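# Lock pliers on rod and lift it from slot

## Task

Adjust the screw at the end of the locking pliers so the jaws suit the rod lying in the slot, then clamp the pliers tightly onto the rod with the rod sitting in the jaw notches, and raise the rod at least about a hand's width (roughly 10 cm) above the bottom of the slot. Finish with one gripper holding the pliers steady by their handles, the pliers and rod touching nothing else, the other gripper holding nothing and its arm far from both pliers and rod.

## Robot and tools

Robot: two arms, left_arm and right_arm, each with a two-finger parallel gripper. A reference image, the locking pliers manual, can be viewed with show_instructions.

Frame: every pose is in one scene frame. Origin on the table top midway between the arms, +z up, +x out over the table, left_arm on the +y side. Arm bases: left_arm at (-0.009, +0.303, 0), right_arm at (-0.036, -0.281, 0). The names left/right do not refer to image sides. Reported hand positions can be slightly wrong, more so when an arm reaches far.

Gripper geometry: fingers point along the gripper's +z axis and close along its y axis. end_effector_position is the point between the pads, about 1 cm short of the fingertips. Orientation is a quaternion in w, x, y, z order.

Row format (used by execute_actions and move): 16 numbers in one flat list covering both arms: left_arm x, y, z (metres, absolute position in scene frame), qw, qx, qy, qz (absolute orientation), opening; then the same 8 for right_arm. Each row is an absolute pose target, not an offset. Opening runs from -1 (closed) to +1 (fully open, 0.093 m). An arm meant to stay still must be sent its last reported pose and its desired opening every time; to hold an orientation, keep repeating the same quaternion you chose rather than copying a drifted reported one.

execute_actions: argument "actions", a list with zero or one entry, plus optional "pictures" (boolean). Empty list: just returns the state. An action {"rows": [...], "steps": n} has 1 to 15 rows and n up to 15 steps of 1/30 s; one row per step, the final row repeated to fill. A wait {"steps": n} (n up to 300) sends nothing. Any target more than 0.6 m from an arm's last position along any gripper axis gets the whole call refused.

move: "target" is one 16-number row as above; "speed" is the top path speed in m/s, 0.002 to 0.5 (default 0.25), with turning capped at twice that in rad/s. Both grippers travel straight lines ending together, lasting 0.5 to 10 s; longer paths stop short at 10 s. Opening is applied at the start. Paths ignore obstacles and the other arm. The result adds a "move:" line giving the ending (done, off_target, moving, held, fault) and any limits (paced = target clipped; held = some steps blocked, after which the arm may jump faster), plus each gripper's distance to its target.

wait: "seconds" 0 to 10; sends nothing new, arms go only to their last clipped pose.

zoom_image: "camera" (cam_high, cam_left_wrist or cam_right_wrist) and "region" [x0, y0, x1, y1] in pixels of that 504x504 image, top-left origin, at most 504 by 504.

read_manual: optional "section", only "licences"; returns licence text. finished_scene: "scene" is the number of the current scene; ends it permanently and grades it, so call it only once the final hold is stable.

Motion limits: each control step clips the commanded pose to within 70 mm and 16 degrees of the measured one; inverse kinematics favours position over orientation. Joint friction can leave the hand up to about 31 mm off, and very small commands may not move it. After an action the arm continues at most 70 mm further, so check the result and send the remainder. Joint ranges (rad): waist -2.618 to 3.054, shoulder 0 to 3.142, elbow 0 to 3.142, wrist pitch -1.571 to 1.571, wrist yaw -1.571 to 1.571, wrist roll -2.094 to 2.094.

Results: a state line per arm with position and quaternion; grip_measured (motor position on the -1..+1 scale; pads meet near -0.94, each mm of object width adds about 0.0208, each gripper has its own fixed error up to 0.02); joint positions ending with finger gap in metres (shows the gap only when nothing blocks the fingers); joint torques (offset, noisy); a Hand target line; "pose unreachable" and HELD marks when the clearance check altered or blocked a command; FAULT and MOTOR HOT lines. Pictures from the three cameras come with results unless turned off; calibration data is supplied per camera.

Gripping: sending a value below the object's width reading squeezes harder, up to about 50 to 62 N per pad (less on thin parts under 5 mm). Keep sending the same closing value to maintain a grasp.

Avoid: knocking or placing anything off the table (task fails), dropping or slipping the pliers, fast contacts or targets driven deep past a contact, and arms colliding or pushing each other. Long loaded holds heat motors: warnings from 75 °C, a 10 s stop at 90 °C, and at 100 °C the arm goes limp and falls. Loose objects may occasionally get a small external push.

Each tool is called after "Emit:" as name(argument=value, ...) on one line, values as JSON.

## Session

Emit:
execute_actions(actions=[])

Emit:
show_instructions()

Scene clock: 0.00 s of 8100.00 s.
left_arm: end_effector_position=(+0.1555, +0.6389, +0.1200) grip_measured=+1.000 end_effector_quat_wxyz=(+0.594, -0.573, +0.549, +0.129) | right_arm: end_effector_position=(+0.3626, -0.3194, +0.2378) grip_measured=+1.000 end_effector_quat_wxyz=(+0.502, +0.724, +0.392, +0.266)
Joint positions: left_arm=[ 1.012  1.401  0.305  0.829  0.162 -0.55   0.093] | right_arm=[ 0.244  1.33   0.94  -0.096  0.707  1.892  0.093]
Joint velocities: left_arm=[ 0.012  0.012 -0.007  0.022  0.007  0.007  0.   ] | right_arm=[ 0.002 -0.002 -0.007 -0.022 -0.007 -0.037  0.   ]
Joint torques (N m, as the arm reports them, + toward a larger angle): no reading
Hand target (left_arm): +0.156, +0.639, +0.120; +0.594, -0.573, +0.549, +0.129
Hand target (right_arm): +0.363, -0.319, +0.238; +0.502, +0.724, +0.392, +0.266
camera_calibration (this result's frames):
cam_left_wrist: T_world_to_cam=[[0.794729, -0.285431, 0.535663, -0.00526811], [0.1263, -0.785444, -0.60591, 0.5923], [0.593679, 0.549188, -0.588165, -0.290362], [0, 0, 0, 1]] pos_world=[0.101761, 0.623178, 0.190922]
cam_right_wrist: T_world_to_cam=[[-0.30282, 0.159728, -0.939567, 0.383382], [0.156908, 0.980758, 0.11616, 0.268678], [0.940042, -0.11225, -0.322056, -0.216767], [0, 0, 0, 1]] pos_world=[0.277708, -0.349078, 0.259192]

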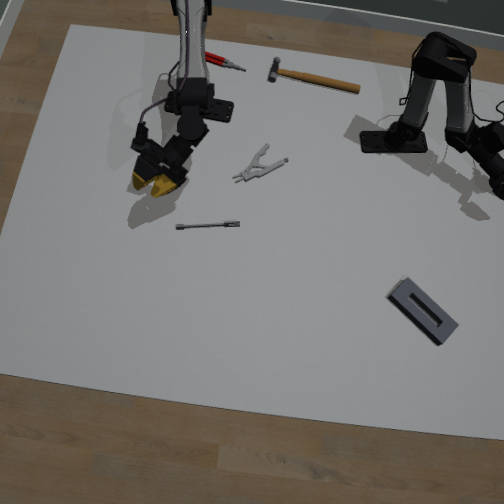

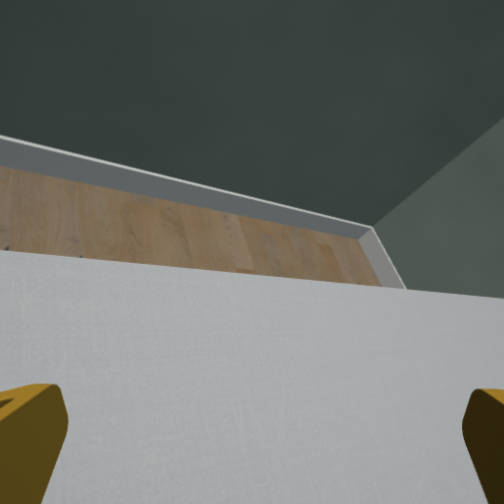

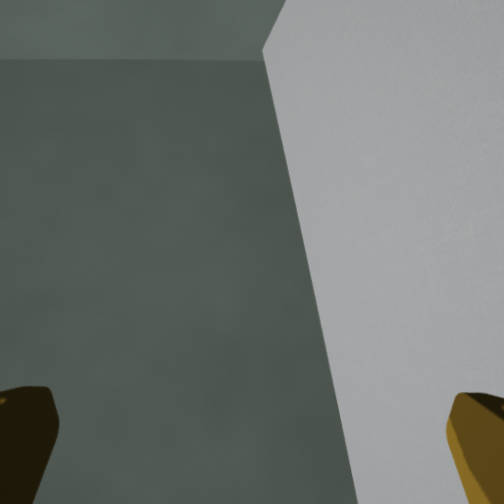

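Reference images for this scene: locking pliers manual.

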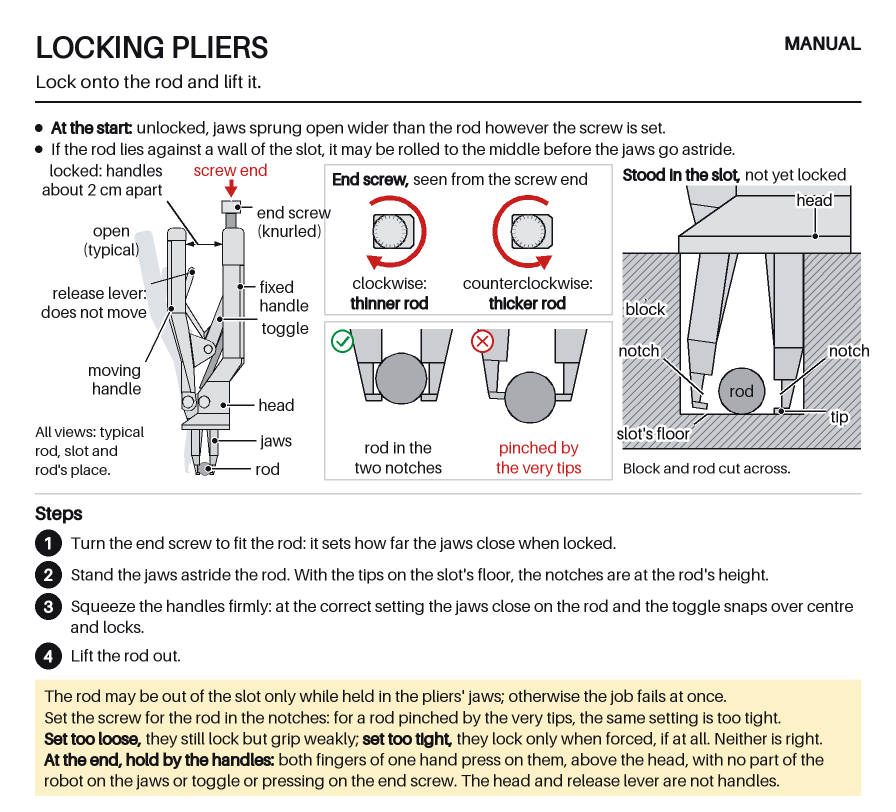

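Emit:
zoom_image(camera="cam_high", region=[210,120,310,220])

Emit:
zoom_image(camera="cam_high", region=[370,260,470,360])

Region (210, 120, 310, 220) of cam_high's 504x504 image, scaled by 5.040, with more detail than that image has.

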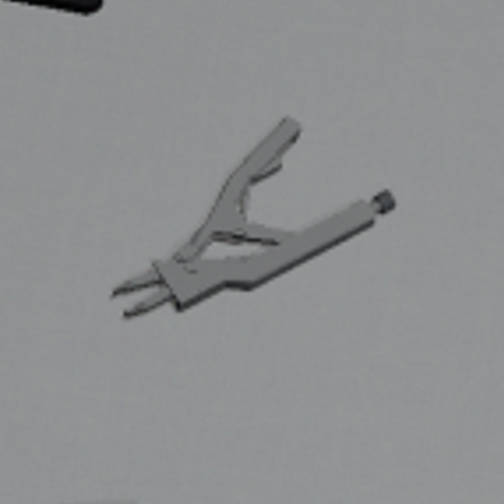

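Region (370, 260, 470, 360) of cam_high's 504x504 image, scaled by 5.040, with more detail than that image has.

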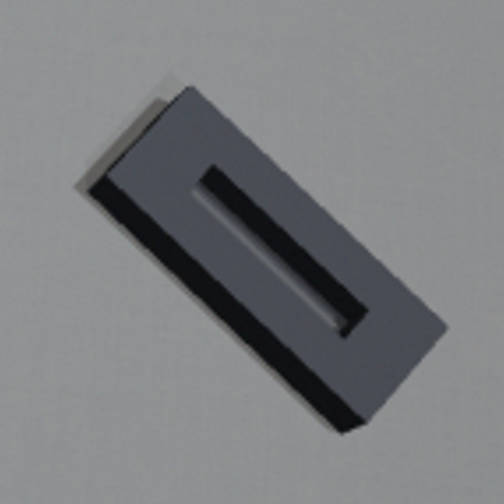

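Emit:
move(target=[0.46,0.33,0.20,0,-0.431,0.903,0,0.5,0.11,-0.09,0.12,0,-0.875,0.485,0,-0.3], speed=0.4)

Scene clock: 31.20 s of 8100.00 s.
left_arm: end_effector_position=(+0.4635, +0.3315, +0.1989) grip_measured=+0.501 end_effector_quat_wxyz=(+0.114, -0.426, +0.895, -0.064) | right_arm: end_effector_position=(+0.1099, -0.0914, +0.1262) grip_measured=-0.298 end_effector_quat_wxyz=(+0.337, +0.575, +0.411, +0.622)
Joint positions: left_arm=[-0.104  2.253  2.485 -1.544  0.036 -0.82   0.069] | right_arm=[1.759 1.656 0.06  1.541 1.573 2.079 0.031]
Joint velocities: left_arm=[-0.012 -0.027 -0.002  0.051 -0.037  0.022 -0.001] | right_arm=[-0.012  0.007 -0.002  0.081 -0.007 -0.037 -0.   ]
Joint torques (N m, as the arm reports them, + toward a larger angle): left_arm=[ -0.56 -12.61  10.38   0.86  -0.07   0.02] | right_arm=[ 0.37 -2.54  1.9   1.75  0.02 -0.1 ]
Hand target (left_arm): +0.466, +0.330, +0.196; +0.110, -0.425, +0.896, -0.065
Hand target (right_arm): +0.109, -0.095, +0.124; +0.335, +0.576, +0.409, +0.623
Off the commanded pose (left_arm): 0.004 m, 15 deg.
Off the commanded pose (right_arm): 0.006 m, 145 deg; orientation clipped at the last step of the last action.
joint sent to its limit (left arm) — the command would take joint 4 (wrist pitch) past its lower limit, so that joint was sent only as far as its limit.
joint sent to its limit (right arm) — the command would take joint 4 (wrist pitch) past its upper limit, joint 5 (wrist yaw) past its upper limit and joint 6 (wrist roll) past its upper limit, so those joints were sent only as far as their limits.
move: off_target (left_arm, right_arm); limits=paced
camera_calibration (this result's frames):
cam_left_wrist: T_world_to_cam=[[0.756144, -0.627721, 0.184967, -0.178922], [-0.652889, -0.704395, 0.278504, 0.518204], [-0.0445326, -0.331352, -0.942456, 0.40021], [0, 0, 0, 1]] pos_world=[0.491442, 0.385318, 0.265954]
cam_right_wrist: T_world_to_cam=[[-0.0360014, 0.413533, -0.909777, 0.155662], [-0.526038, 0.766198, 0.369086, 0.121247], [0.849699, 0.491865, 0.18995, 0.0109863], [0, 0, 0, 1]] pos_world=[0.0600496, -0.162674, 0.0947798]

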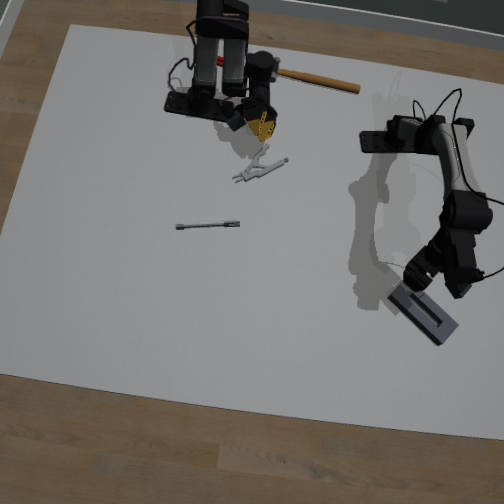

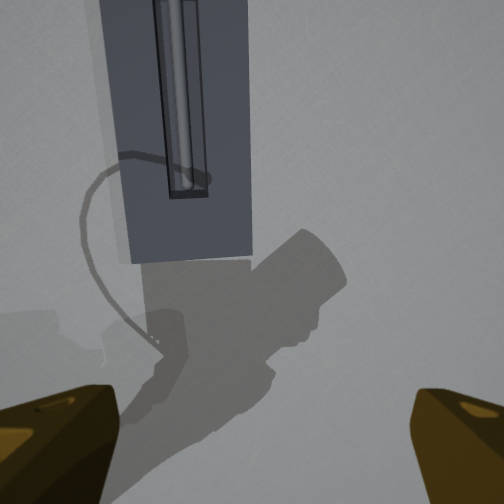

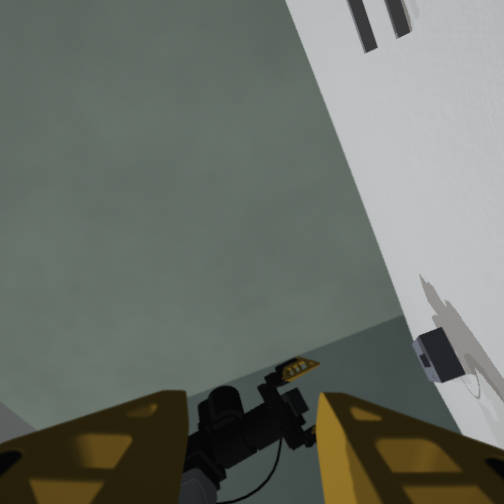

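Emit:
execute_actions(actions=[])

Scene clock: 41.97 s of 8100.00 s.
left_arm: end_effector_position=(+0.4634, +0.3315, +0.1989) grip_measured=+0.501 end_effector_quat_wxyz=(+0.113, -0.426, +0.896, -0.064) | right_arm: end_effector_position=(+0.1099, -0.0914, +0.1263) grip_measured=-0.298 end_effector_quat_wxyz=(+0.336, +0.576, +0.411, +0.622)
Joint positions: left_arm=[-0.104  2.253  2.485 -1.544  0.037 -0.82   0.069] | right_arm=[1.759 1.656 0.06  1.543 1.573 2.079 0.031]
Joint velocities: left_arm=[ 0.012 -0.007  0.002  0.022  0.022 -0.022  0.   ] | right_arm=[-0.012  0.002  0.002 -0.007 -0.037 -0.051  0.   ]
Joint torques (N m, as the arm reports them, + toward a larger angle): left_arm=[ -0.46 -12.55  10.39   0.84  -0.05   0.02] | right_arm=[ 0.37 -2.6   1.88  1.76  0.02 -0.1 ]
Hand target (left_arm): +0.466, +0.330, +0.196; +0.110, -0.425, +0.896, -0.065
Hand target (right_arm): +0.109, -0.095, +0.124; +0.335, +0.576, +0.410, +0.623
Off the commanded pose (left_arm): 0.004 m, 15 deg.
Off the commanded pose (right_arm): 0.006 m, 145 deg; orientation clipped at the last step of the last action.
Steps of this call (steps 1 to 323: nothing new was sent). Readings (end_effector_position):
1: left_arm (+0.4635, +0.3315, +0.1989) | right_arm (+0.1099, -0.0914, +0.1262)
2: left_arm (+0.4635, +0.3315, +0.1989) | right_arm (+0.1099, -0.0914, +0.1262)
4: left_arm (+0.4635, +0.3315, +0.1989) | right_arm (+0.1099, -0.0914, +0.1263)
8: left_arm (+0.4635, +0.3315, +0.1989) | right_arm (+0.1099, -0.0914, +0.1263)
323: the state above
camera_calibration (this result's frames):
cam_left_wrist: T_world_to_cam=[[0.756148, -0.627722, 0.184948, -0.178896], [-0.652859, -0.704221, 0.279013, 0.517932], [-0.0448983, -0.33172, -0.942309, 0.400425], [0, 0, 0, 1]] pos_world=[0.491386, 0.385271, 0.265901]
cam_right_wrist: T_world_to_cam=[[-0.0362633, 0.415598, -0.908825, 0.155908], [-0.525932, 0.765358, 0.370977, 0.12085], [0.849753, 0.491433, 0.190822, 0.0107952], [0, 0, 0, 1]] pos_world=[0.0600394, -0.162594, 0.0948007]

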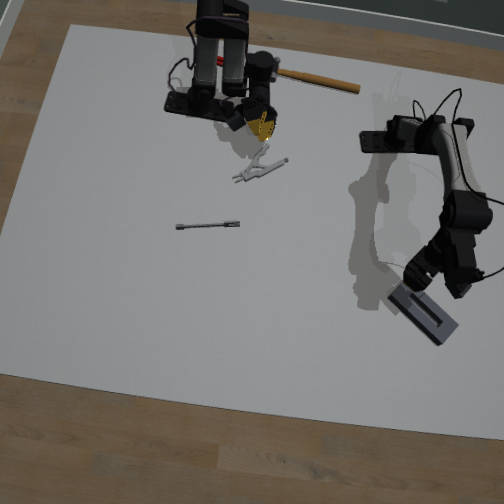

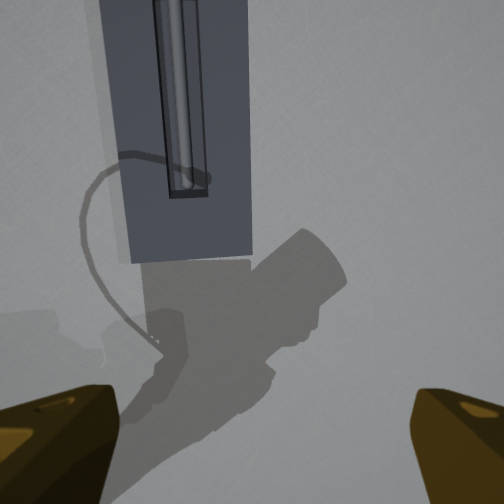

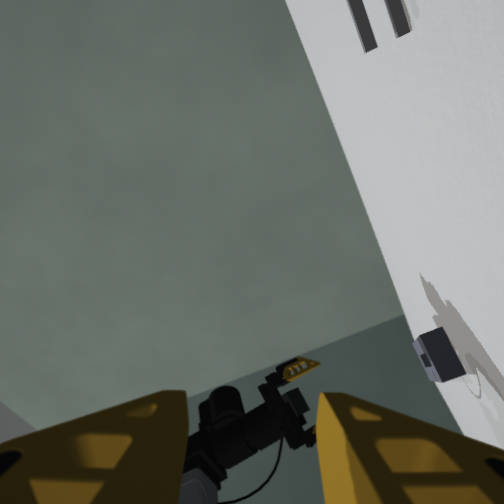

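Emit:
move(target=[0.30,0.22,0.18,0,-0.342,0.94,0,0.5,0.22,-0.12,0.22,0.653,-0.271,0.653,0.271,-0.3])

Emit:
move(target=[0.30,0.22,0.18,0,-0.342,0.94,0,0.5,0.16,-0.10,0.14,0,-0.423,0.906,0,-0.3])

Scene clock: 53.37 s of 8100.00 s.
left_arm: end_effector_position=(+0.3112, +0.2164, +0.1802) grip_measured=+0.501 end_effector_quat_wxyz=(+0.006, -0.341, +0.940, -0.014) | right_arm: end_effector_position=(+0.2176, -0.1169, +0.2136) grip_measured=-0.298 end_effector_quat_wxyz=(+0.652, -0.261, +0.655, +0.280)
Joint positions: left_arm=[-0.434  1.795  1.761 -1.512  0.016 -0.954  0.069] | right_arm=[ 0.386  0.769  0.184  0.592 -0.461  0.031  0.031]
Joint velocities: left_arm=[ 0.007 -0.007 -0.002 -0.022  0.022 -0.081 -0.001] | right_arm=[-0.012  0.002 -0.012 -0.007 -0.022 -0.081 -0.   ]
Joint torques (N m, as the arm reports them, + toward a larger angle): left_arm=[ -0.81 -11.26   5.25   0.27  -0.13  -0.04] | right_arm=[-0.87  0.79  9.29  2.19 -0.16 -0.17]
Hand target (left_arm): +0.302, +0.216, +0.178; -0.004, -0.342, +0.940, -0.006
Hand target (right_arm): +0.221, -0.117, +0.216; +0.650, -0.264, +0.656, +0.278
Off the commanded pose (left_arm): 0.012 m, 2 deg.
Off the commanded pose (right_arm): 0.007 m, 2 deg.
move: off_target (left_arm); limits=paced
camera_calibration (this result's frames):
cam_left_wrist: T_world_to_cam=[[0.643949, -0.765065, 0.00238228, -0.0349873], [-0.693592, -0.582471, 0.423861, 0.302974], [-0.322894, -0.274597, -0.905724, 0.40543], [0, 0, 0, 1]] pos_world=[0.363581, 0.261036, 0.238872]
cam_right_wrist: T_world_to_cam=[[0.717841, -0.696205, -0.00141198, -0.238178], [-0.294204, -0.301508, -0.906938, 0.262464], [0.630989, 0.651453, -0.421261, 0.112194], [0, 0, 0, 1]] pos_world=[0.177399, -0.159775, 0.284965]

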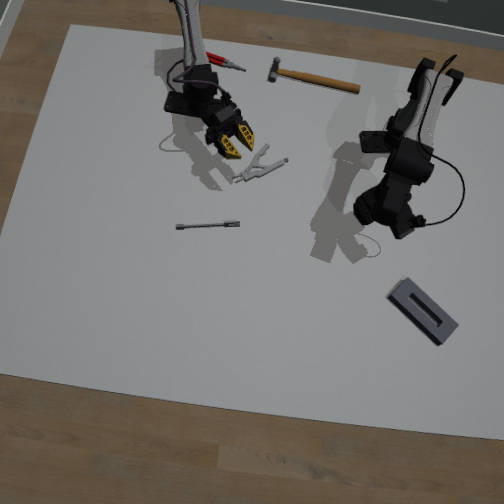

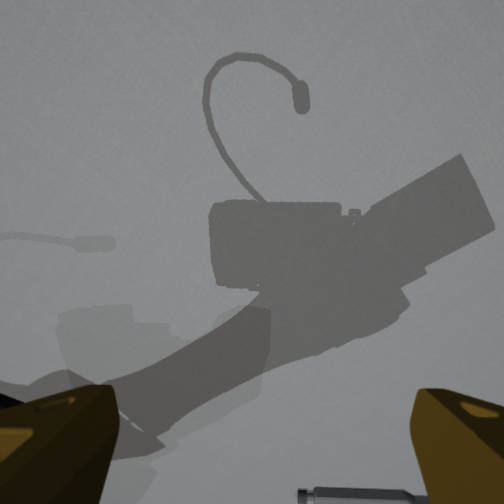

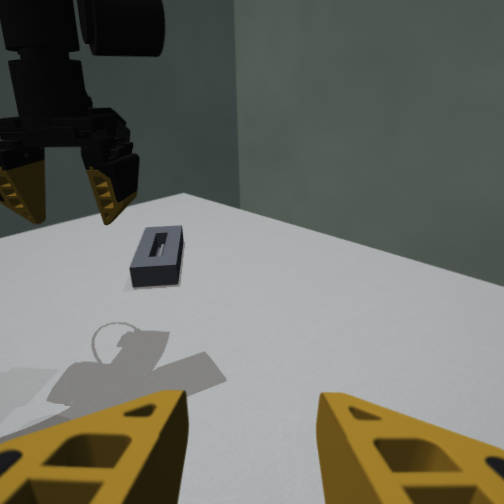

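Scene clock: 57.10 s of 8100.00 s.
left_arm: end_effector_position=(+0.3097, +0.2182, +0.1802) grip_measured=+0.501 end_effector_quat_wxyz=(+0.005, -0.341, +0.940, -0.008) | right_arm: end_effector_position=(+0.1573, -0.1037, +0.1401) grip_measured=-0.298 end_effector_quat_wxyz=(+0.004, -0.431, +0.902, +0.000)
Joint positions: left_arm=[-0.434  1.795  1.761 -1.52   0.008 -0.954  0.069] | right_arm=[ 0.806  1.526  1.307 -1.344  0.002 -0.148  0.031]
Joint velocities: left_arm=[-0.002 -0.012 -0.002  0.007 -0.022 -0.037  0.001] | right_arm=[ 0.007 -0.012 -0.012 -0.007 -0.022 -0.051  0.001]
Joint torques (N m, as the arm reports them, + toward a larger angle): left_arm=[ -0.77 -12.06   5.28   0.25  -0.21  -0.04] | right_arm=[ 0.31 -5.08  8.2   0.31  0.02 -0.08]
Hand target (left_arm): +0.300, +0.220, +0.180; -0.000, -0.342, +0.940, -0.000
Hand target (right_arm): +0.158, -0.103, +0.142; +0.001, -0.431, +0.902, -0.005
Off the commanded pose (left_arm): 0.010 m, 1 deg.
Off the commanded pose (right_arm): 0.005 m, 1 deg.
move: done
camera_calibration (this result's frames):
cam_left_wrist: T_world_to_cam=[[0.644059, -0.764925, -0.00877945, -0.0306767], [-0.691079, -0.586725, 0.422095, 0.30345], [-0.328022, -0.265787, -0.906509, 0.405184], [0, 0, 0, 1]] pos_world=[0.362375, 0.262269, 0.238949]
cam_right_wrist: T_world_to_cam=[[0.794251, -0.607469, -0.0121415, -0.187147], [-0.547171, -0.723815, 0.42035, -0.00789772], [-0.264138, -0.32722, -0.907281, 0.218093], [0, 0, 0, 1]] pos_world=[0.201927, -0.048038, 0.198919]

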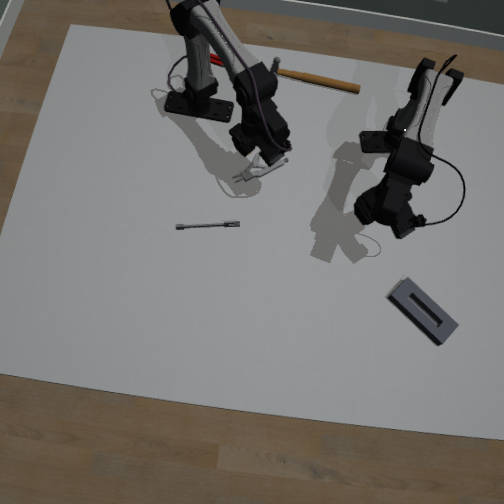

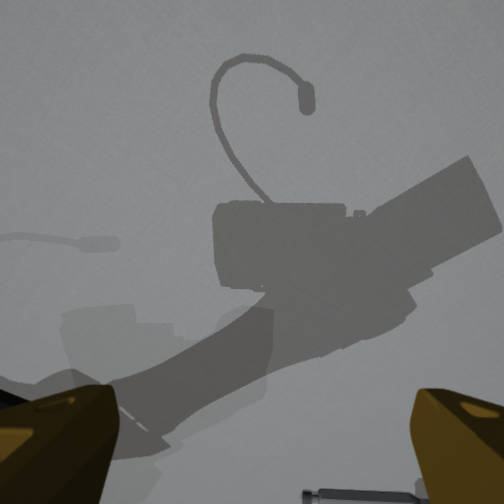

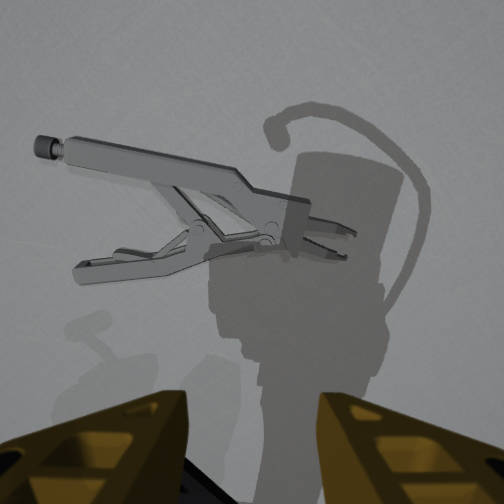

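Emit:
move(target=[0.30,0.22,0.18,0,-0.342,0.94,0,0.5,0.125,-0.037,0.09,0,-0.906,0.423,0,-0.3])

Scene clock: 69.00 s of 8100.00 s.
left_arm: end_effector_position=(+0.3097, +0.2183, +0.1802) grip_measured=+0.501 end_effector_quat_wxyz=(+0.005, -0.341, +0.940, -0.008) | right_arm: end_effector_position=(+0.1253, -0.0393, +0.0972) grip_measured=-0.298 end_effector_quat_wxyz=(-0.005, +0.903, -0.431, +0.002)
Joint positions: left_arm=[-0.434  1.795  1.761 -1.52   0.008 -0.954  0.069] | right_arm=[ 1.046  1.641  1.252 -1.171  0.002 -1.267  0.031]
Joint velocities: left_arm=[-0.017  0.007 -0.012 -0.022  0.037  0.066  0.   ] | right_arm=[-0.007 -0.012  0.002  0.007 -0.022  0.037  0.   ]
Joint torques (N m, as the arm reports them, + toward a larger angle): left_arm=[ -0.83 -12.02   5.14   0.2   -0.19  -0.03] | right_arm=[ 0.31 -6.04  5.57  0.63 -0.1  -0.2 ]
Hand target (left_arm): +0.300, +0.220, +0.180; -0.000, -0.342, +0.940, -0.000
Hand target (right_arm): +0.124, -0.038, +0.090; -0.000, +0.906, -0.423, +0.002
Off the commanded pose (left_arm): 0.010 m, 1 deg.
Off the commanded pose (right_arm): 0.008 m, 1 deg.
move: done
camera_calibration (this result's frames):
cam_left_wrist: T_world_to_cam=[[0.644065, -0.764918, -0.0089991, -0.0306036], [-0.691116, -0.586885, 0.421811, 0.303596], [-0.327932, -0.265454, -0.906639, 0.405129], [0, 0, 0, 1]] pos_world=[0.362385, 0.26231, 0.23897]
cam_right_wrist: T_world_to_cam=[[0.760842, 0.648924, -0.00410112, -0.0703174], [0.588406, -0.687194, 0.426078, -0.10217], [0.273674, -0.326591, -0.904677, 0.124109], [0, 0, 0, 1]] pos_world=[0.0796528, 0.0159527, 0.155523]

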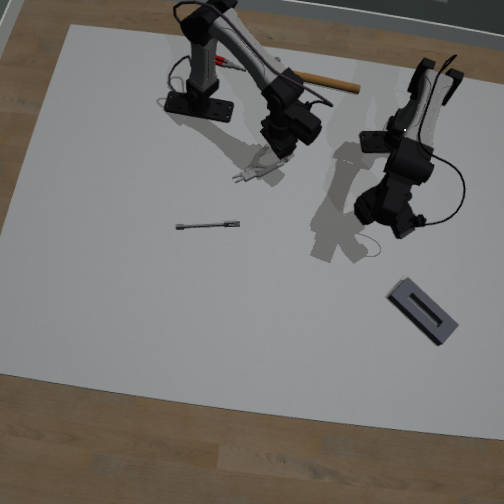

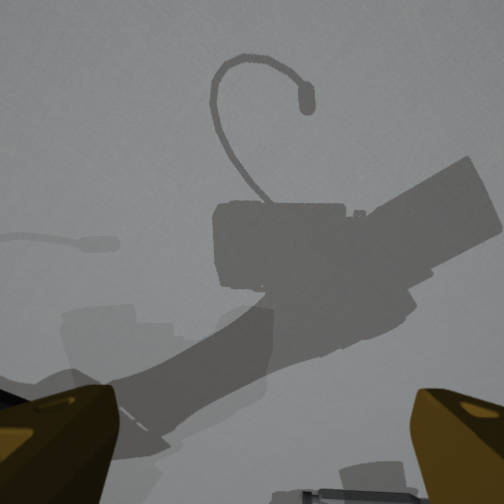

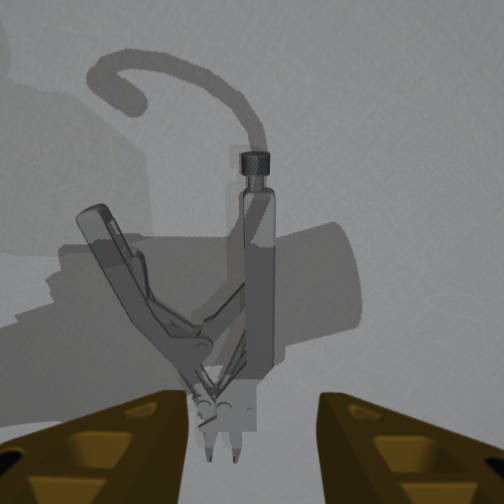

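Emit:
move(target=[0.30,0.22,0.18,0,-0.342,0.94,0,0.5,0.119,-0.026,0.04,0,-0.906,0.423,0,-0.3], speed=0.1)

Scene clock: 74.77 s of 8100.00 s.
left_arm: end_effector_position=(+0.3096, +0.2183, +0.1802) grip_measured=+0.501 end_effector_quat_wxyz=(+0.005, -0.341, +0.940, -0.008) | right_arm: end_effector_position=(+0.1203, -0.0282, +0.0460) grip_measured=-0.298 end_effector_quat_wxyz=(-0.002, +0.906, -0.422, +0.001)
Joint positions: left_arm=[-0.434  1.795  1.761 -1.52   0.008 -0.954  0.069] | right_arm=[ 1.081  1.72   1.131 -0.978  0.002 -1.25   0.031]
Joint velocities: left_arm=[-0.017  0.007  0.007 -0.007 -0.11   0.007  0.   ] | right_arm=[ 0.012  0.002  0.007 -0.022  0.095 -0.125  0.   ]
Joint torques (N m, as the arm reports them, + toward a larger angle): left_arm=[ -0.74 -12.01   5.23   0.24  -0.22  -0.05] | right_arm=[ 0.29 -6.79  5.49  0.58 -0.14 -0.06]
Hand target (left_arm): +0.300, +0.220, +0.180; -0.000, -0.342, +0.940, -0.000
Hand target (right_arm): +0.119, -0.027, +0.040; -0.000, +0.906, -0.423, +0.000
Off the commanded pose (left_arm): 0.010 m, 1 deg.
Off the commanded pose (right_arm): 0.007 m, 0 deg.
move: done
camera_calibration (this result's frames):
cam_left_wrist: T_world_to_cam=[[0.644061, -0.764917, -0.00931095, -0.030471], [-0.69096, -0.586926, 0.422009, 0.303474], [-0.328267, -0.265366, -0.906544, 0.405171], [0, 0, 0, 1]] pos_world=[0.362318, 0.262328, 0.238953]
cam_right_wrist: T_world_to_cam=[[0.749055, 0.662415, -0.0110609, -0.071817], [0.602316, -0.673952, 0.427789, -0.0711598], [0.27592, -0.3271, -0.903811, 0.0824748], [0, 0, 0, 1]] pos_world=[0.0738992, 0.0265918, 0.104189]

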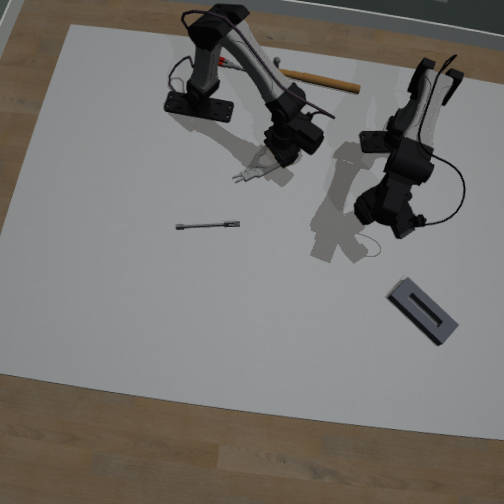

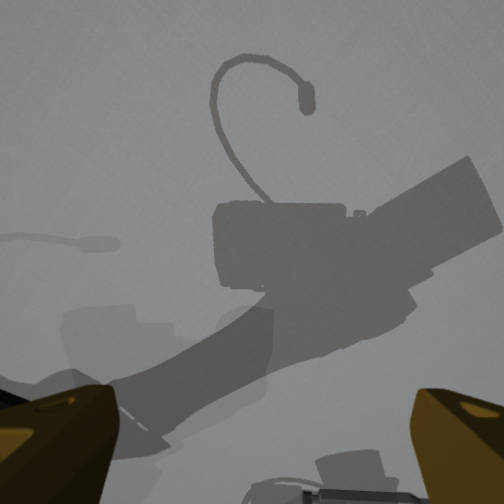

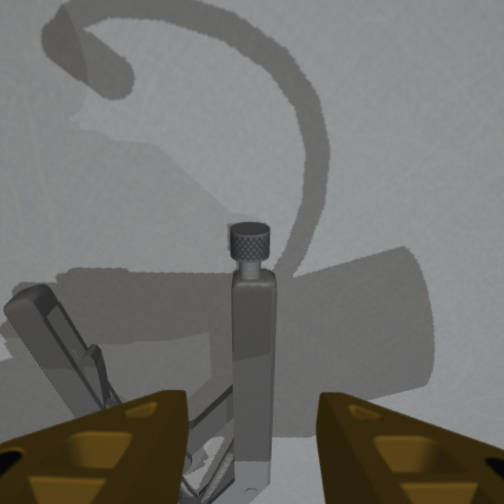

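Emit:
move(target=[0.30,0.22,0.18,0,-0.342,0.94,0,0.5,0.119,-0.026,0.006,0,-0.906,0.423,0,-0.3], speed=0.05)

Emit:
move(target=[0.30,0.22,0.18,0,-0.342,0.94,0,0.5,0.119,-0.026,0.006,0,-0.906,0.423,0,-0.88], speed=0.05)

Emit:
move(target=[0.30,0.22,0.18,0,-0.342,0.94,0,0.5,0.13,-0.04,0.18,0,-0.906,0.423,0,-0.88], speed=0.12)

Scene clock: 79.30 s of 8100.00 s.
left_arm: end_effector_position=(+0.3096, +0.2183, +0.1802) grip_measured=+0.501 end_effector_quat_wxyz=(+0.005, -0.341, +0.940, -0.008) | right_arm: end_effector_position=(+0.1213, -0.0266, +0.0128) grip_measured=-0.298 end_effector_quat_wxyz=(-0.003, +0.906, -0.423, +0.001)
Joint positions: left_arm=[-0.434  1.795  1.761 -1.52   0.008 -0.954  0.069] | right_arm=[ 1.081  1.776  1.055 -0.842  0.002 -1.25   0.031]
Joint velocities: left_arm=[ 0.002  0.002  0.002  0.007 -0.037 -0.022  0.   ] | right_arm=[-0.007  0.007 -0.002  0.007  0.066 -0.007 -0.   ]
Joint torques (N m, as the arm reports them, + toward a larger angle): left_arm=[ -0.72 -12.02   5.22   0.24  -0.23  -0.05] | right_arm=[ 0.3  -6.89  5.15  0.59 -0.13 -0.06]
Hand target (left_arm): +0.300, +0.220, +0.180; -0.000, -0.342, +0.940, -0.000
Hand target (right_arm): +0.119, -0.027, +0.006; -0.000, +0.906, -0.423, +0.000
Off the commanded pose (left_arm): 0.010 m, 1 deg.
Off the commanded pose (right_arm): 0.007 m, 0 deg.
move: done
camera_calibration (this result's frames):
cam_left_wrist: T_world_to_cam=[[0.644061, -0.764917, -0.00931095, -0.030471], [-0.69096, -0.586926, 0.422009, 0.303474], [-0.328267, -0.265366, -0.906544, 0.405171], [0, 0, 0, 1]] pos_world=[0.362318, 0.262328, 0.238953]
cam_right_wrist: T_world_to_cam=[[0.749323, 0.662154, -0.0081408, -0.0740012], [0.601375, -0.675293, 0.426998, -0.0563879], [0.277241, -0.324855, -0.904216, 0.0525915], [0, 0, 0, 1]] pos_world=[0.0747806, 0.0280064, 0.0710291]

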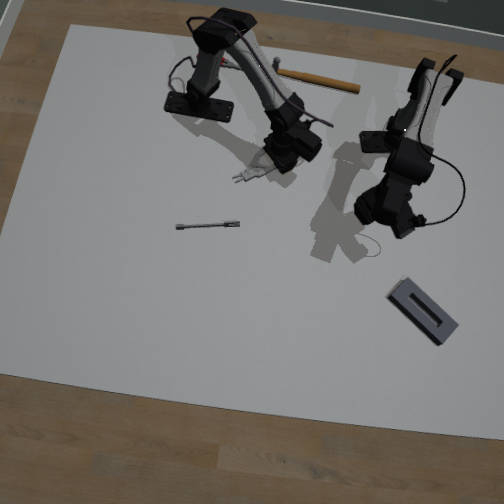

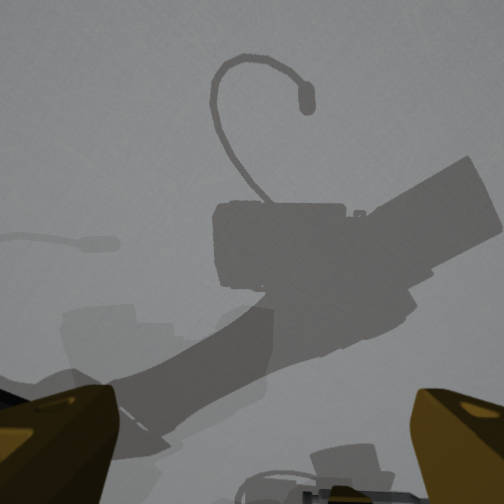

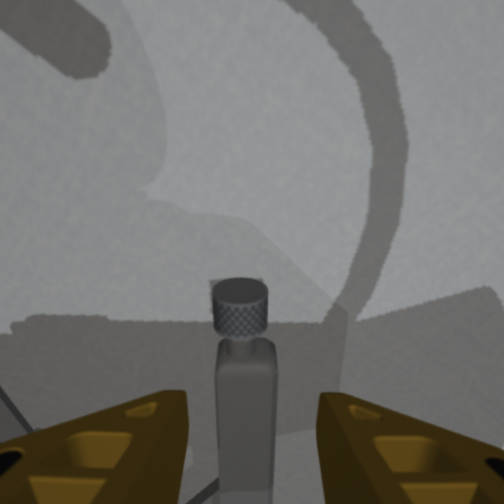

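Scene clock: 80.00 s of 8100.00 s.
left_arm: end_effector_position=(+0.3096, +0.2183, +0.1802) grip_measured=+0.501 end_effector_quat_wxyz=(+0.005, -0.341, +0.940, -0.008) | right_arm: end_effector_position=(+0.1213, -0.0266, +0.0128) grip_measured=-0.844 end_effector_quat_wxyz=(-0.004, +0.906, -0.423, +0.001)
Joint positions: left_arm=[-0.434  1.795  1.761 -1.52   0.008 -0.954  0.069] | right_arm=[ 1.081  1.776  1.055 -0.842  0.002 -1.25   0.005]
Joint velocities: left_arm=[-0.007  0.012 -0.007 -0.051 -0.051 -0.007 -0.001] | right_arm=[-0.022 -0.002 -0.017 -0.051  0.051  0.022 -0.002]
Joint torques (N m, as the arm reports them, + toward a larger angle): left_arm=[ -0.85 -11.88   5.21   0.26  -0.24  -0.03] | right_arm=[ 0.27 -6.76  5.23  0.63 -0.13 -0.06]
Hand target (left_arm): +0.300, +0.220, +0.180; -0.000, -0.342, +0.940, -0.000
Hand target (right_arm): +0.119, -0.026, +0.006; -0.000, +0.906, -0.423, +0.000
Off the commanded pose (left_arm): 0.010 m, 1 deg.
Off the commanded pose (right_arm): 0.007 m, 0 deg.
move: done
camera_calibration (this result's frames):
cam_left_wrist: T_world_to_cam=[[0.644061, -0.764917, -0.00931095, -0.030471], [-0.69096, -0.586926, 0.422009, 0.303474], [-0.328267, -0.265366, -0.906544, 0.405171], [0, 0, 0, 1]] pos_world=[0.362318, 0.262328, 0.238953]
cam_right_wrist: T_world_to_cam=[[0.749325, 0.662157, -0.00777582, -0.0740944], [0.60129, -0.675432, 0.426899, -0.0563563], [0.277422, -0.324561, -0.904266, 0.0525907], [0, 0, 0, 1]] pos_world=[0.0748175, 0.0280662, 0.0710382]

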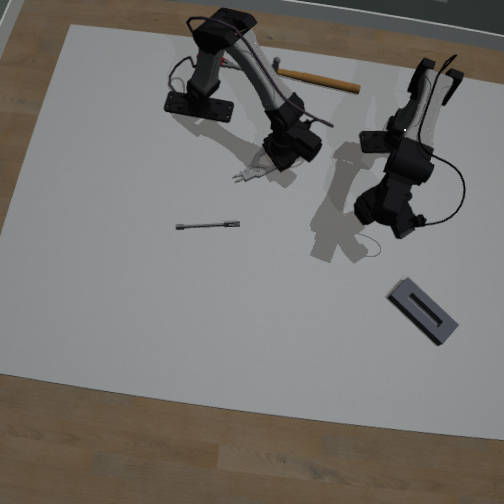

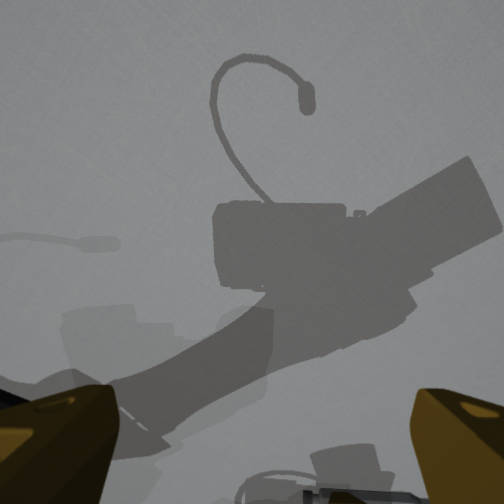

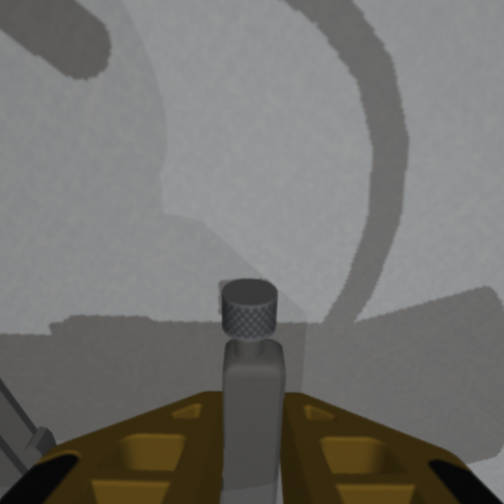

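Scene clock: 82.00 s of 8100.00 s.
left_arm: end_effector_position=(+0.3096, +0.2183, +0.1802) grip_measured=+0.501 end_effector_quat_wxyz=(+0.005, -0.341, +0.940, -0.008) | right_arm: end_effector_position=(+0.1299, -0.0357, +0.1706) grip_measured=-0.844 end_effector_quat_wxyz=(+0.006, +0.906, -0.423, -0.002)
Joint positions: left_arm=[-0.434  1.795  1.761 -1.52   0.008 -0.954  0.069] | right_arm=[ 1.038  1.684  1.592 -1.492 -0.002 -1.292  0.005]
Joint velocities: left_arm=[-0.002 -0.022 -0.002  0.11   0.037 -0.051 -0.   ] | right_arm=[ 0.002  0.002  0.002  0.037 -0.051 -0.051 -0.001]
Joint torques (N m, as the arm reports them, + toward a larger angle): left_arm=[ -0.84 -12.06   5.2    0.23  -0.21  -0.03] | right_arm=[-0.85 -8.81  8.12  0.13 -0.11 -0.24]
Hand target (left_arm): +0.300, +0.220, +0.180; -0.000, -0.342, +0.940, -0.000
Hand target (right_arm): +0.131, -0.038, +0.180; +0.000, +0.906, -0.423, -0.000
Off the commanded pose (left_arm): 0.010 m, 1 deg.
Off the commanded pose (right_arm): 0.010 m, 1 deg.
move: done
camera_calibration (this result's frames):
cam_left_wrist: T_world_to_cam=[[0.644061, -0.764917, -0.00931095, -0.030471], [-0.69096, -0.586926, 0.422009, 0.303474], [-0.328267, -0.265366, -0.906544, 0.405171], [0, 0, 0, 1]] pos_world=[0.362318, 0.262328, 0.238953]
cam_right_wrist: T_world_to_cam=[[0.750077, 0.66073, -0.0286586, -0.0698175], [0.60645, -0.669878, 0.428349, -0.135822], [0.263825, -0.338674, -0.903159, 0.191055], [0, 0, 0, 1]] pos_world=[0.0843324, 0.0198521, 0.228732]

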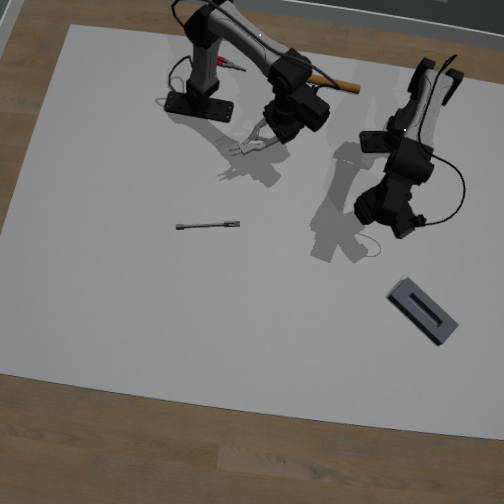

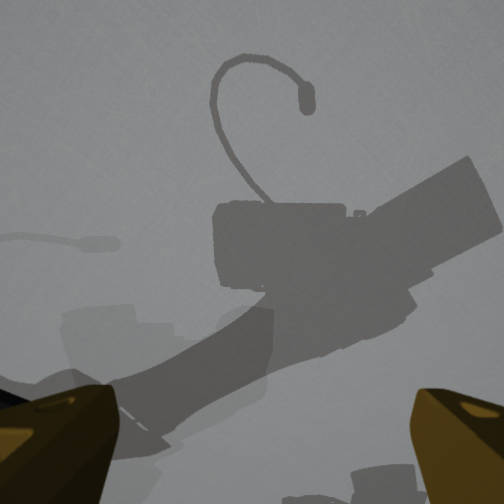

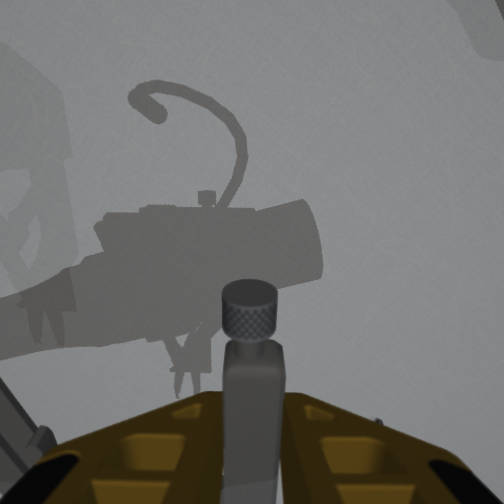

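Emit:
move(target=[0.30,0.25,0.18,0,-0.431,0.903,0,-0.3,0.20,-0.03,0.18,0,-0.431,0.903,0,-0.88], speed=0.2)

Emit:
move(target=[0.30,0.25,0.18,0,-0.431,0.903,0,-0.3,0.25,0.01,0.16,0.655,-0.297,0.622,0.312,-0.88], speed=0.2)

Scene clock: 91.90 s of 8100.00 s.
left_arm: end_effector_position=(+0.3069, +0.2447, +0.1824) grip_measured=-0.298 end_effector_quat_wxyz=(+0.006, -0.423, +0.906, -0.007) | right_arm: end_effector_position=(+0.1979, -0.0266, +0.1760) grip_measured=-0.844 end_effector_quat_wxyz=(+0.002, -0.439, +0.899, +0.004)
Joint positions: left_arm=[-0.358  1.76   1.728 -1.52   0.005 -1.054  0.031] | right_arm=[ 0.888  1.867  1.837 -1.533 -0.005 -0.083  0.005]
Joint velocities: left_arm=[-0.012  0.007  0.002 -0.037 -0.007 -0.022 -0.002] | right_arm=[ 0.022  0.017  0.002 -0.022 -0.037  0.007 -0.001]
Joint torques (N m, as the arm reports them, + toward a larger angle): left_arm=[  0.32 -11.     5.44   0.32  -0.19  -0.09] | right_arm=[-0.78 -8.6   8.44  0.15 -0.05 -0.07]
Hand target (left_arm): +0.300, +0.250, +0.180; +0.001, -0.431, +0.903, +0.001
Hand target (right_arm): +0.200, -0.029, +0.180; -0.001, -0.431, +0.902, +0.001
Off the commanded pose (left_arm): 0.009 m, 2 deg.
Off the commanded pose (right_arm): 0.006 m, 1 deg.
move: done
camera_calibration (this result's frames):
cam_left_wrist: T_world_to_cam=[[0.767744, -0.640702, -0.00838496, -0.0770364], [-0.57861, -0.698844, 0.420509, 0.309284], [-0.275281, -0.317992, -0.90725, 0.410068], [0, 0, 0, 1]] pos_world=[0.350983, 0.297182, 0.241331]
cam_right_wrist: T_world_to_cam=[[0.803817, -0.594543, -0.019933, -0.172264], [-0.532884, -0.73454, 0.420103, 0.0520113], [-0.26441, -0.327064, -0.907258, 0.286687], [0, 0, 0, 1]] pos_world=[0.241988, 0.0295505, 0.234815]

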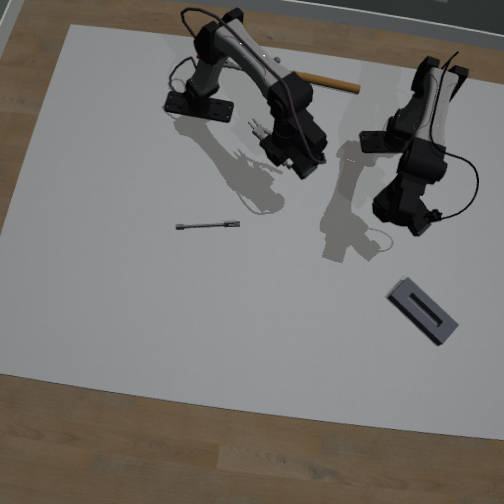

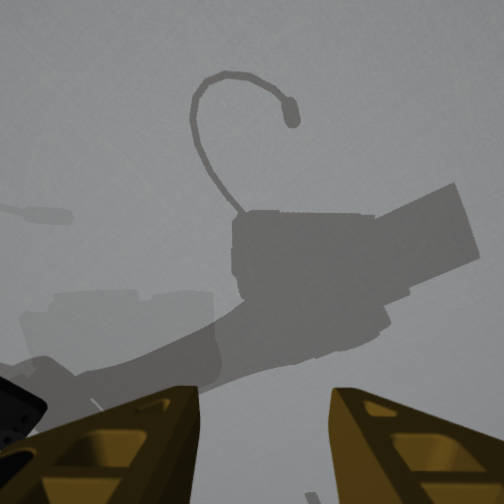

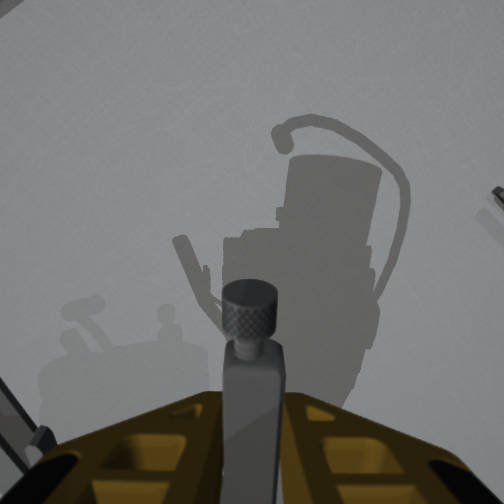

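Scene clock: 96.73 s of 8100.00 s.
left_arm: end_effector_position=(+0.3069, +0.2447, +0.1824) grip_measured=-0.298 end_effector_quat_wxyz=(+0.006, -0.423, +0.906, -0.007) | right_arm: end_effector_position=(+0.2490, +0.0134, +0.1451) grip_measured=-0.844 end_effector_quat_wxyz=(+0.638, -0.301, +0.643, +0.298)
Joint positions: left_arm=[-0.358  1.76   1.728 -1.52   0.005 -1.054  0.031] | right_arm=[ 0.814  1.718  0.356  1.353 -0.123 -0.002  0.005]
Joint velocities: left_arm=[-0.002 -0.032  0.002  0.051 -0.051 -0.066 -0.   ] | right_arm=[ 0.002  0.002  0.007  0.022  0.11  -0.037 -0.   ]
Joint torques (N m, as the arm reports them, + toward a larger angle): left_arm=[  0.39 -10.85   5.44   0.27  -0.17  -0.09] | right_arm=[-0.82 -5.58  4.71  3.22 -0.11 -0.02]
Hand target (left_arm): +0.300, +0.250, +0.180; -0.000, -0.431, +0.902, +0.000
Hand target (right_arm): +0.250, +0.011, +0.158; +0.656, -0.291, +0.625, +0.307
Off the commanded pose (left_arm): 0.009 m, 2 deg.
Off the commanded pose (right_arm): 0.015 m, 4 deg.
move: off_target (right_arm)
camera_calibration (this result's frames):
cam_left_wrist: T_world_to_cam=[[0.767744, -0.640702, -0.00838496, -0.0770364], [-0.57861, -0.698844, 0.420509, 0.309284], [-0.275281, -0.317992, -0.90725, 0.410068], [0, 0, 0, 1]] pos_world=[0.350983, 0.297182, 0.241331]
cam_right_wrist: T_world_to_cam=[[0.776922, -0.629031, 0.0266906, -0.18979], [-0.255721, -0.354015, -0.8996, 0.238998], [0.575325, 0.692094, -0.435898, -0.00596357], [0, 0, 0, 1]] pos_world=[0.212, -0.0306474, 0.217469]

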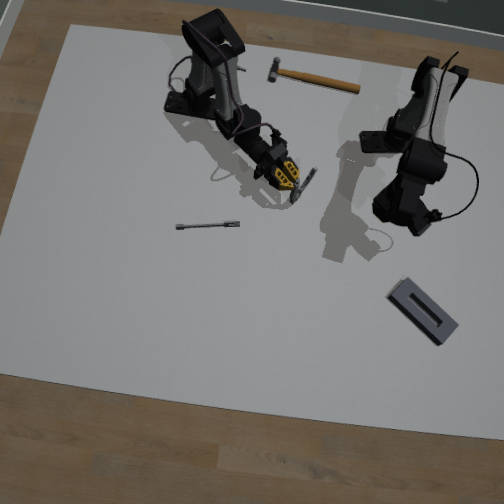

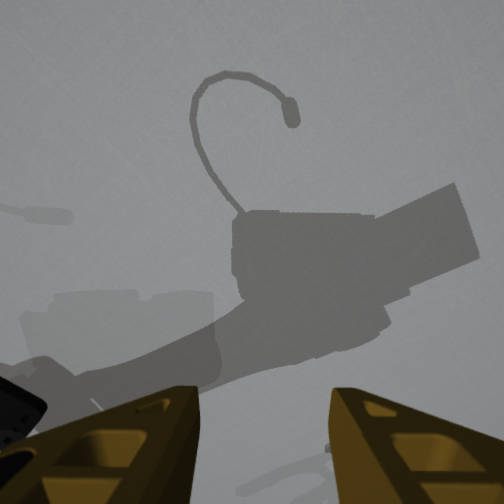

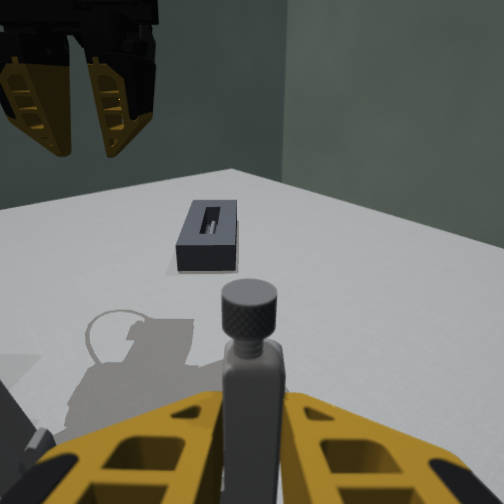

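Emit:
move(target=[0.255,0.022,0.225,0,-0.431,0.903,0,-0.3,0.25,0.01,0.16,0.655,-0.297,0.622,0.312,-0.88], speed=0.15)

Scene clock: 103.20 s of 8100.00 s.
left_arm: end_effector_position=(+0.2527, +0.0228, +0.2258) grip_measured=-0.299 end_effector_quat_wxyz=(+0.022, -0.425, +0.900, -0.094) | right_arm: end_effector_position=(+0.2497, +0.0122, +0.1424) grip_measured=-0.844 end_effector_quat_wxyz=(+0.632, -0.307, +0.645, +0.301)
Joint positions: left_arm=[-0.99   1.902  2.072 -1.548  0.017 -1.696  0.031] | right_arm=[ 0.798  1.718  0.356  1.342 -0.153 -0.002  0.005]
Joint velocities: left_arm=[ 0.002 -0.007 -0.007 -0.037 -0.007 -0.051 -0.001] | right_arm=[-0.022 -0.017  0.002 -0.007 -0.081 -0.066 -0.001]
Joint torques (N m, as the arm reports them, + toward a larger angle): left_arm=[-0.34 -9.15 10.31  0.69 -0.09  0.  ] | right_arm=[-0.87 -6.97  4.76  3.21 -0.12 -0.05]
Hand target (left_arm): +0.255, +0.019, +0.226; +0.020, -0.429, +0.898, -0.094
Hand target (right_arm): +0.250, +0.010, +0.160; +0.654, -0.297, +0.622, +0.312
Off the commanded pose (left_arm): 0.003 m, 11 deg.
Off the commanded pose (right_arm): 0.018 m, 4 deg.
joint sent to its limit (left arm) — the command would take joint 4 (wrist pitch) past its lower limit, so that joint was sent only as far as its limit.
move: off_target (left_arm, right_arm)
camera_calibration (this result's frames):
cam_left_wrist: T_world_to_cam=[[0.764955, -0.623684, 0.160816, -0.215135], [-0.618001, -0.640396, 0.456035, 0.105222], [-0.181436, -0.44823, -0.875312, 0.335929], [0, 0, 0, 1]] pos_world=[0.290545, 0.0837807, 0.280655]
cam_right_wrist: T_world_to_cam=[[0.786174, -0.617532, 0.0241729, -0.19311], [-0.258361, -0.363946, -0.894871, 0.236392], [0.561409, 0.697279, -0.445671, -0.00185375], [0, 0, 0, 1]] pos_world=[0.213933, -0.0319249, 0.215382]

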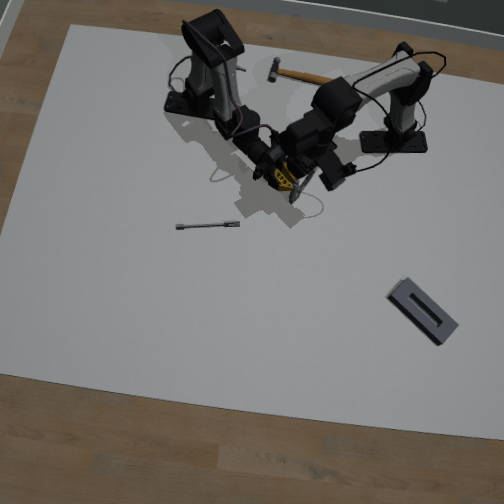

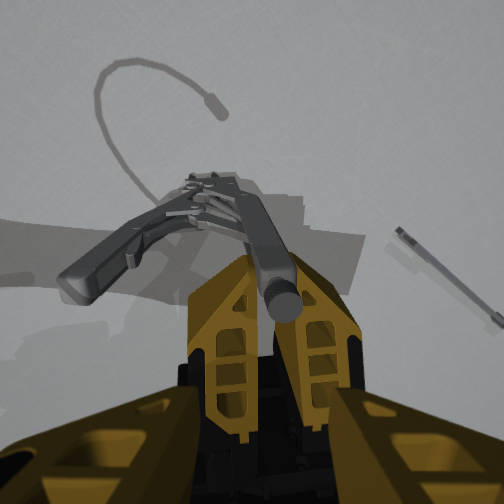

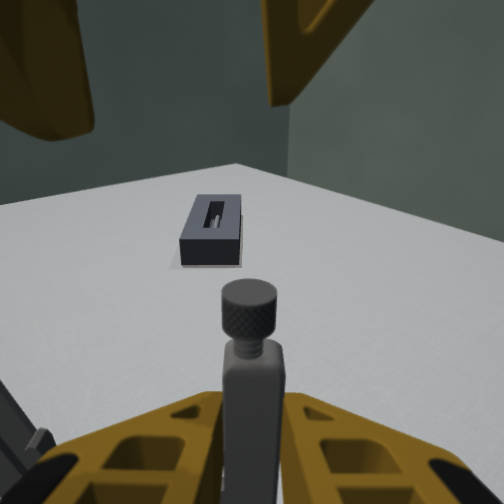

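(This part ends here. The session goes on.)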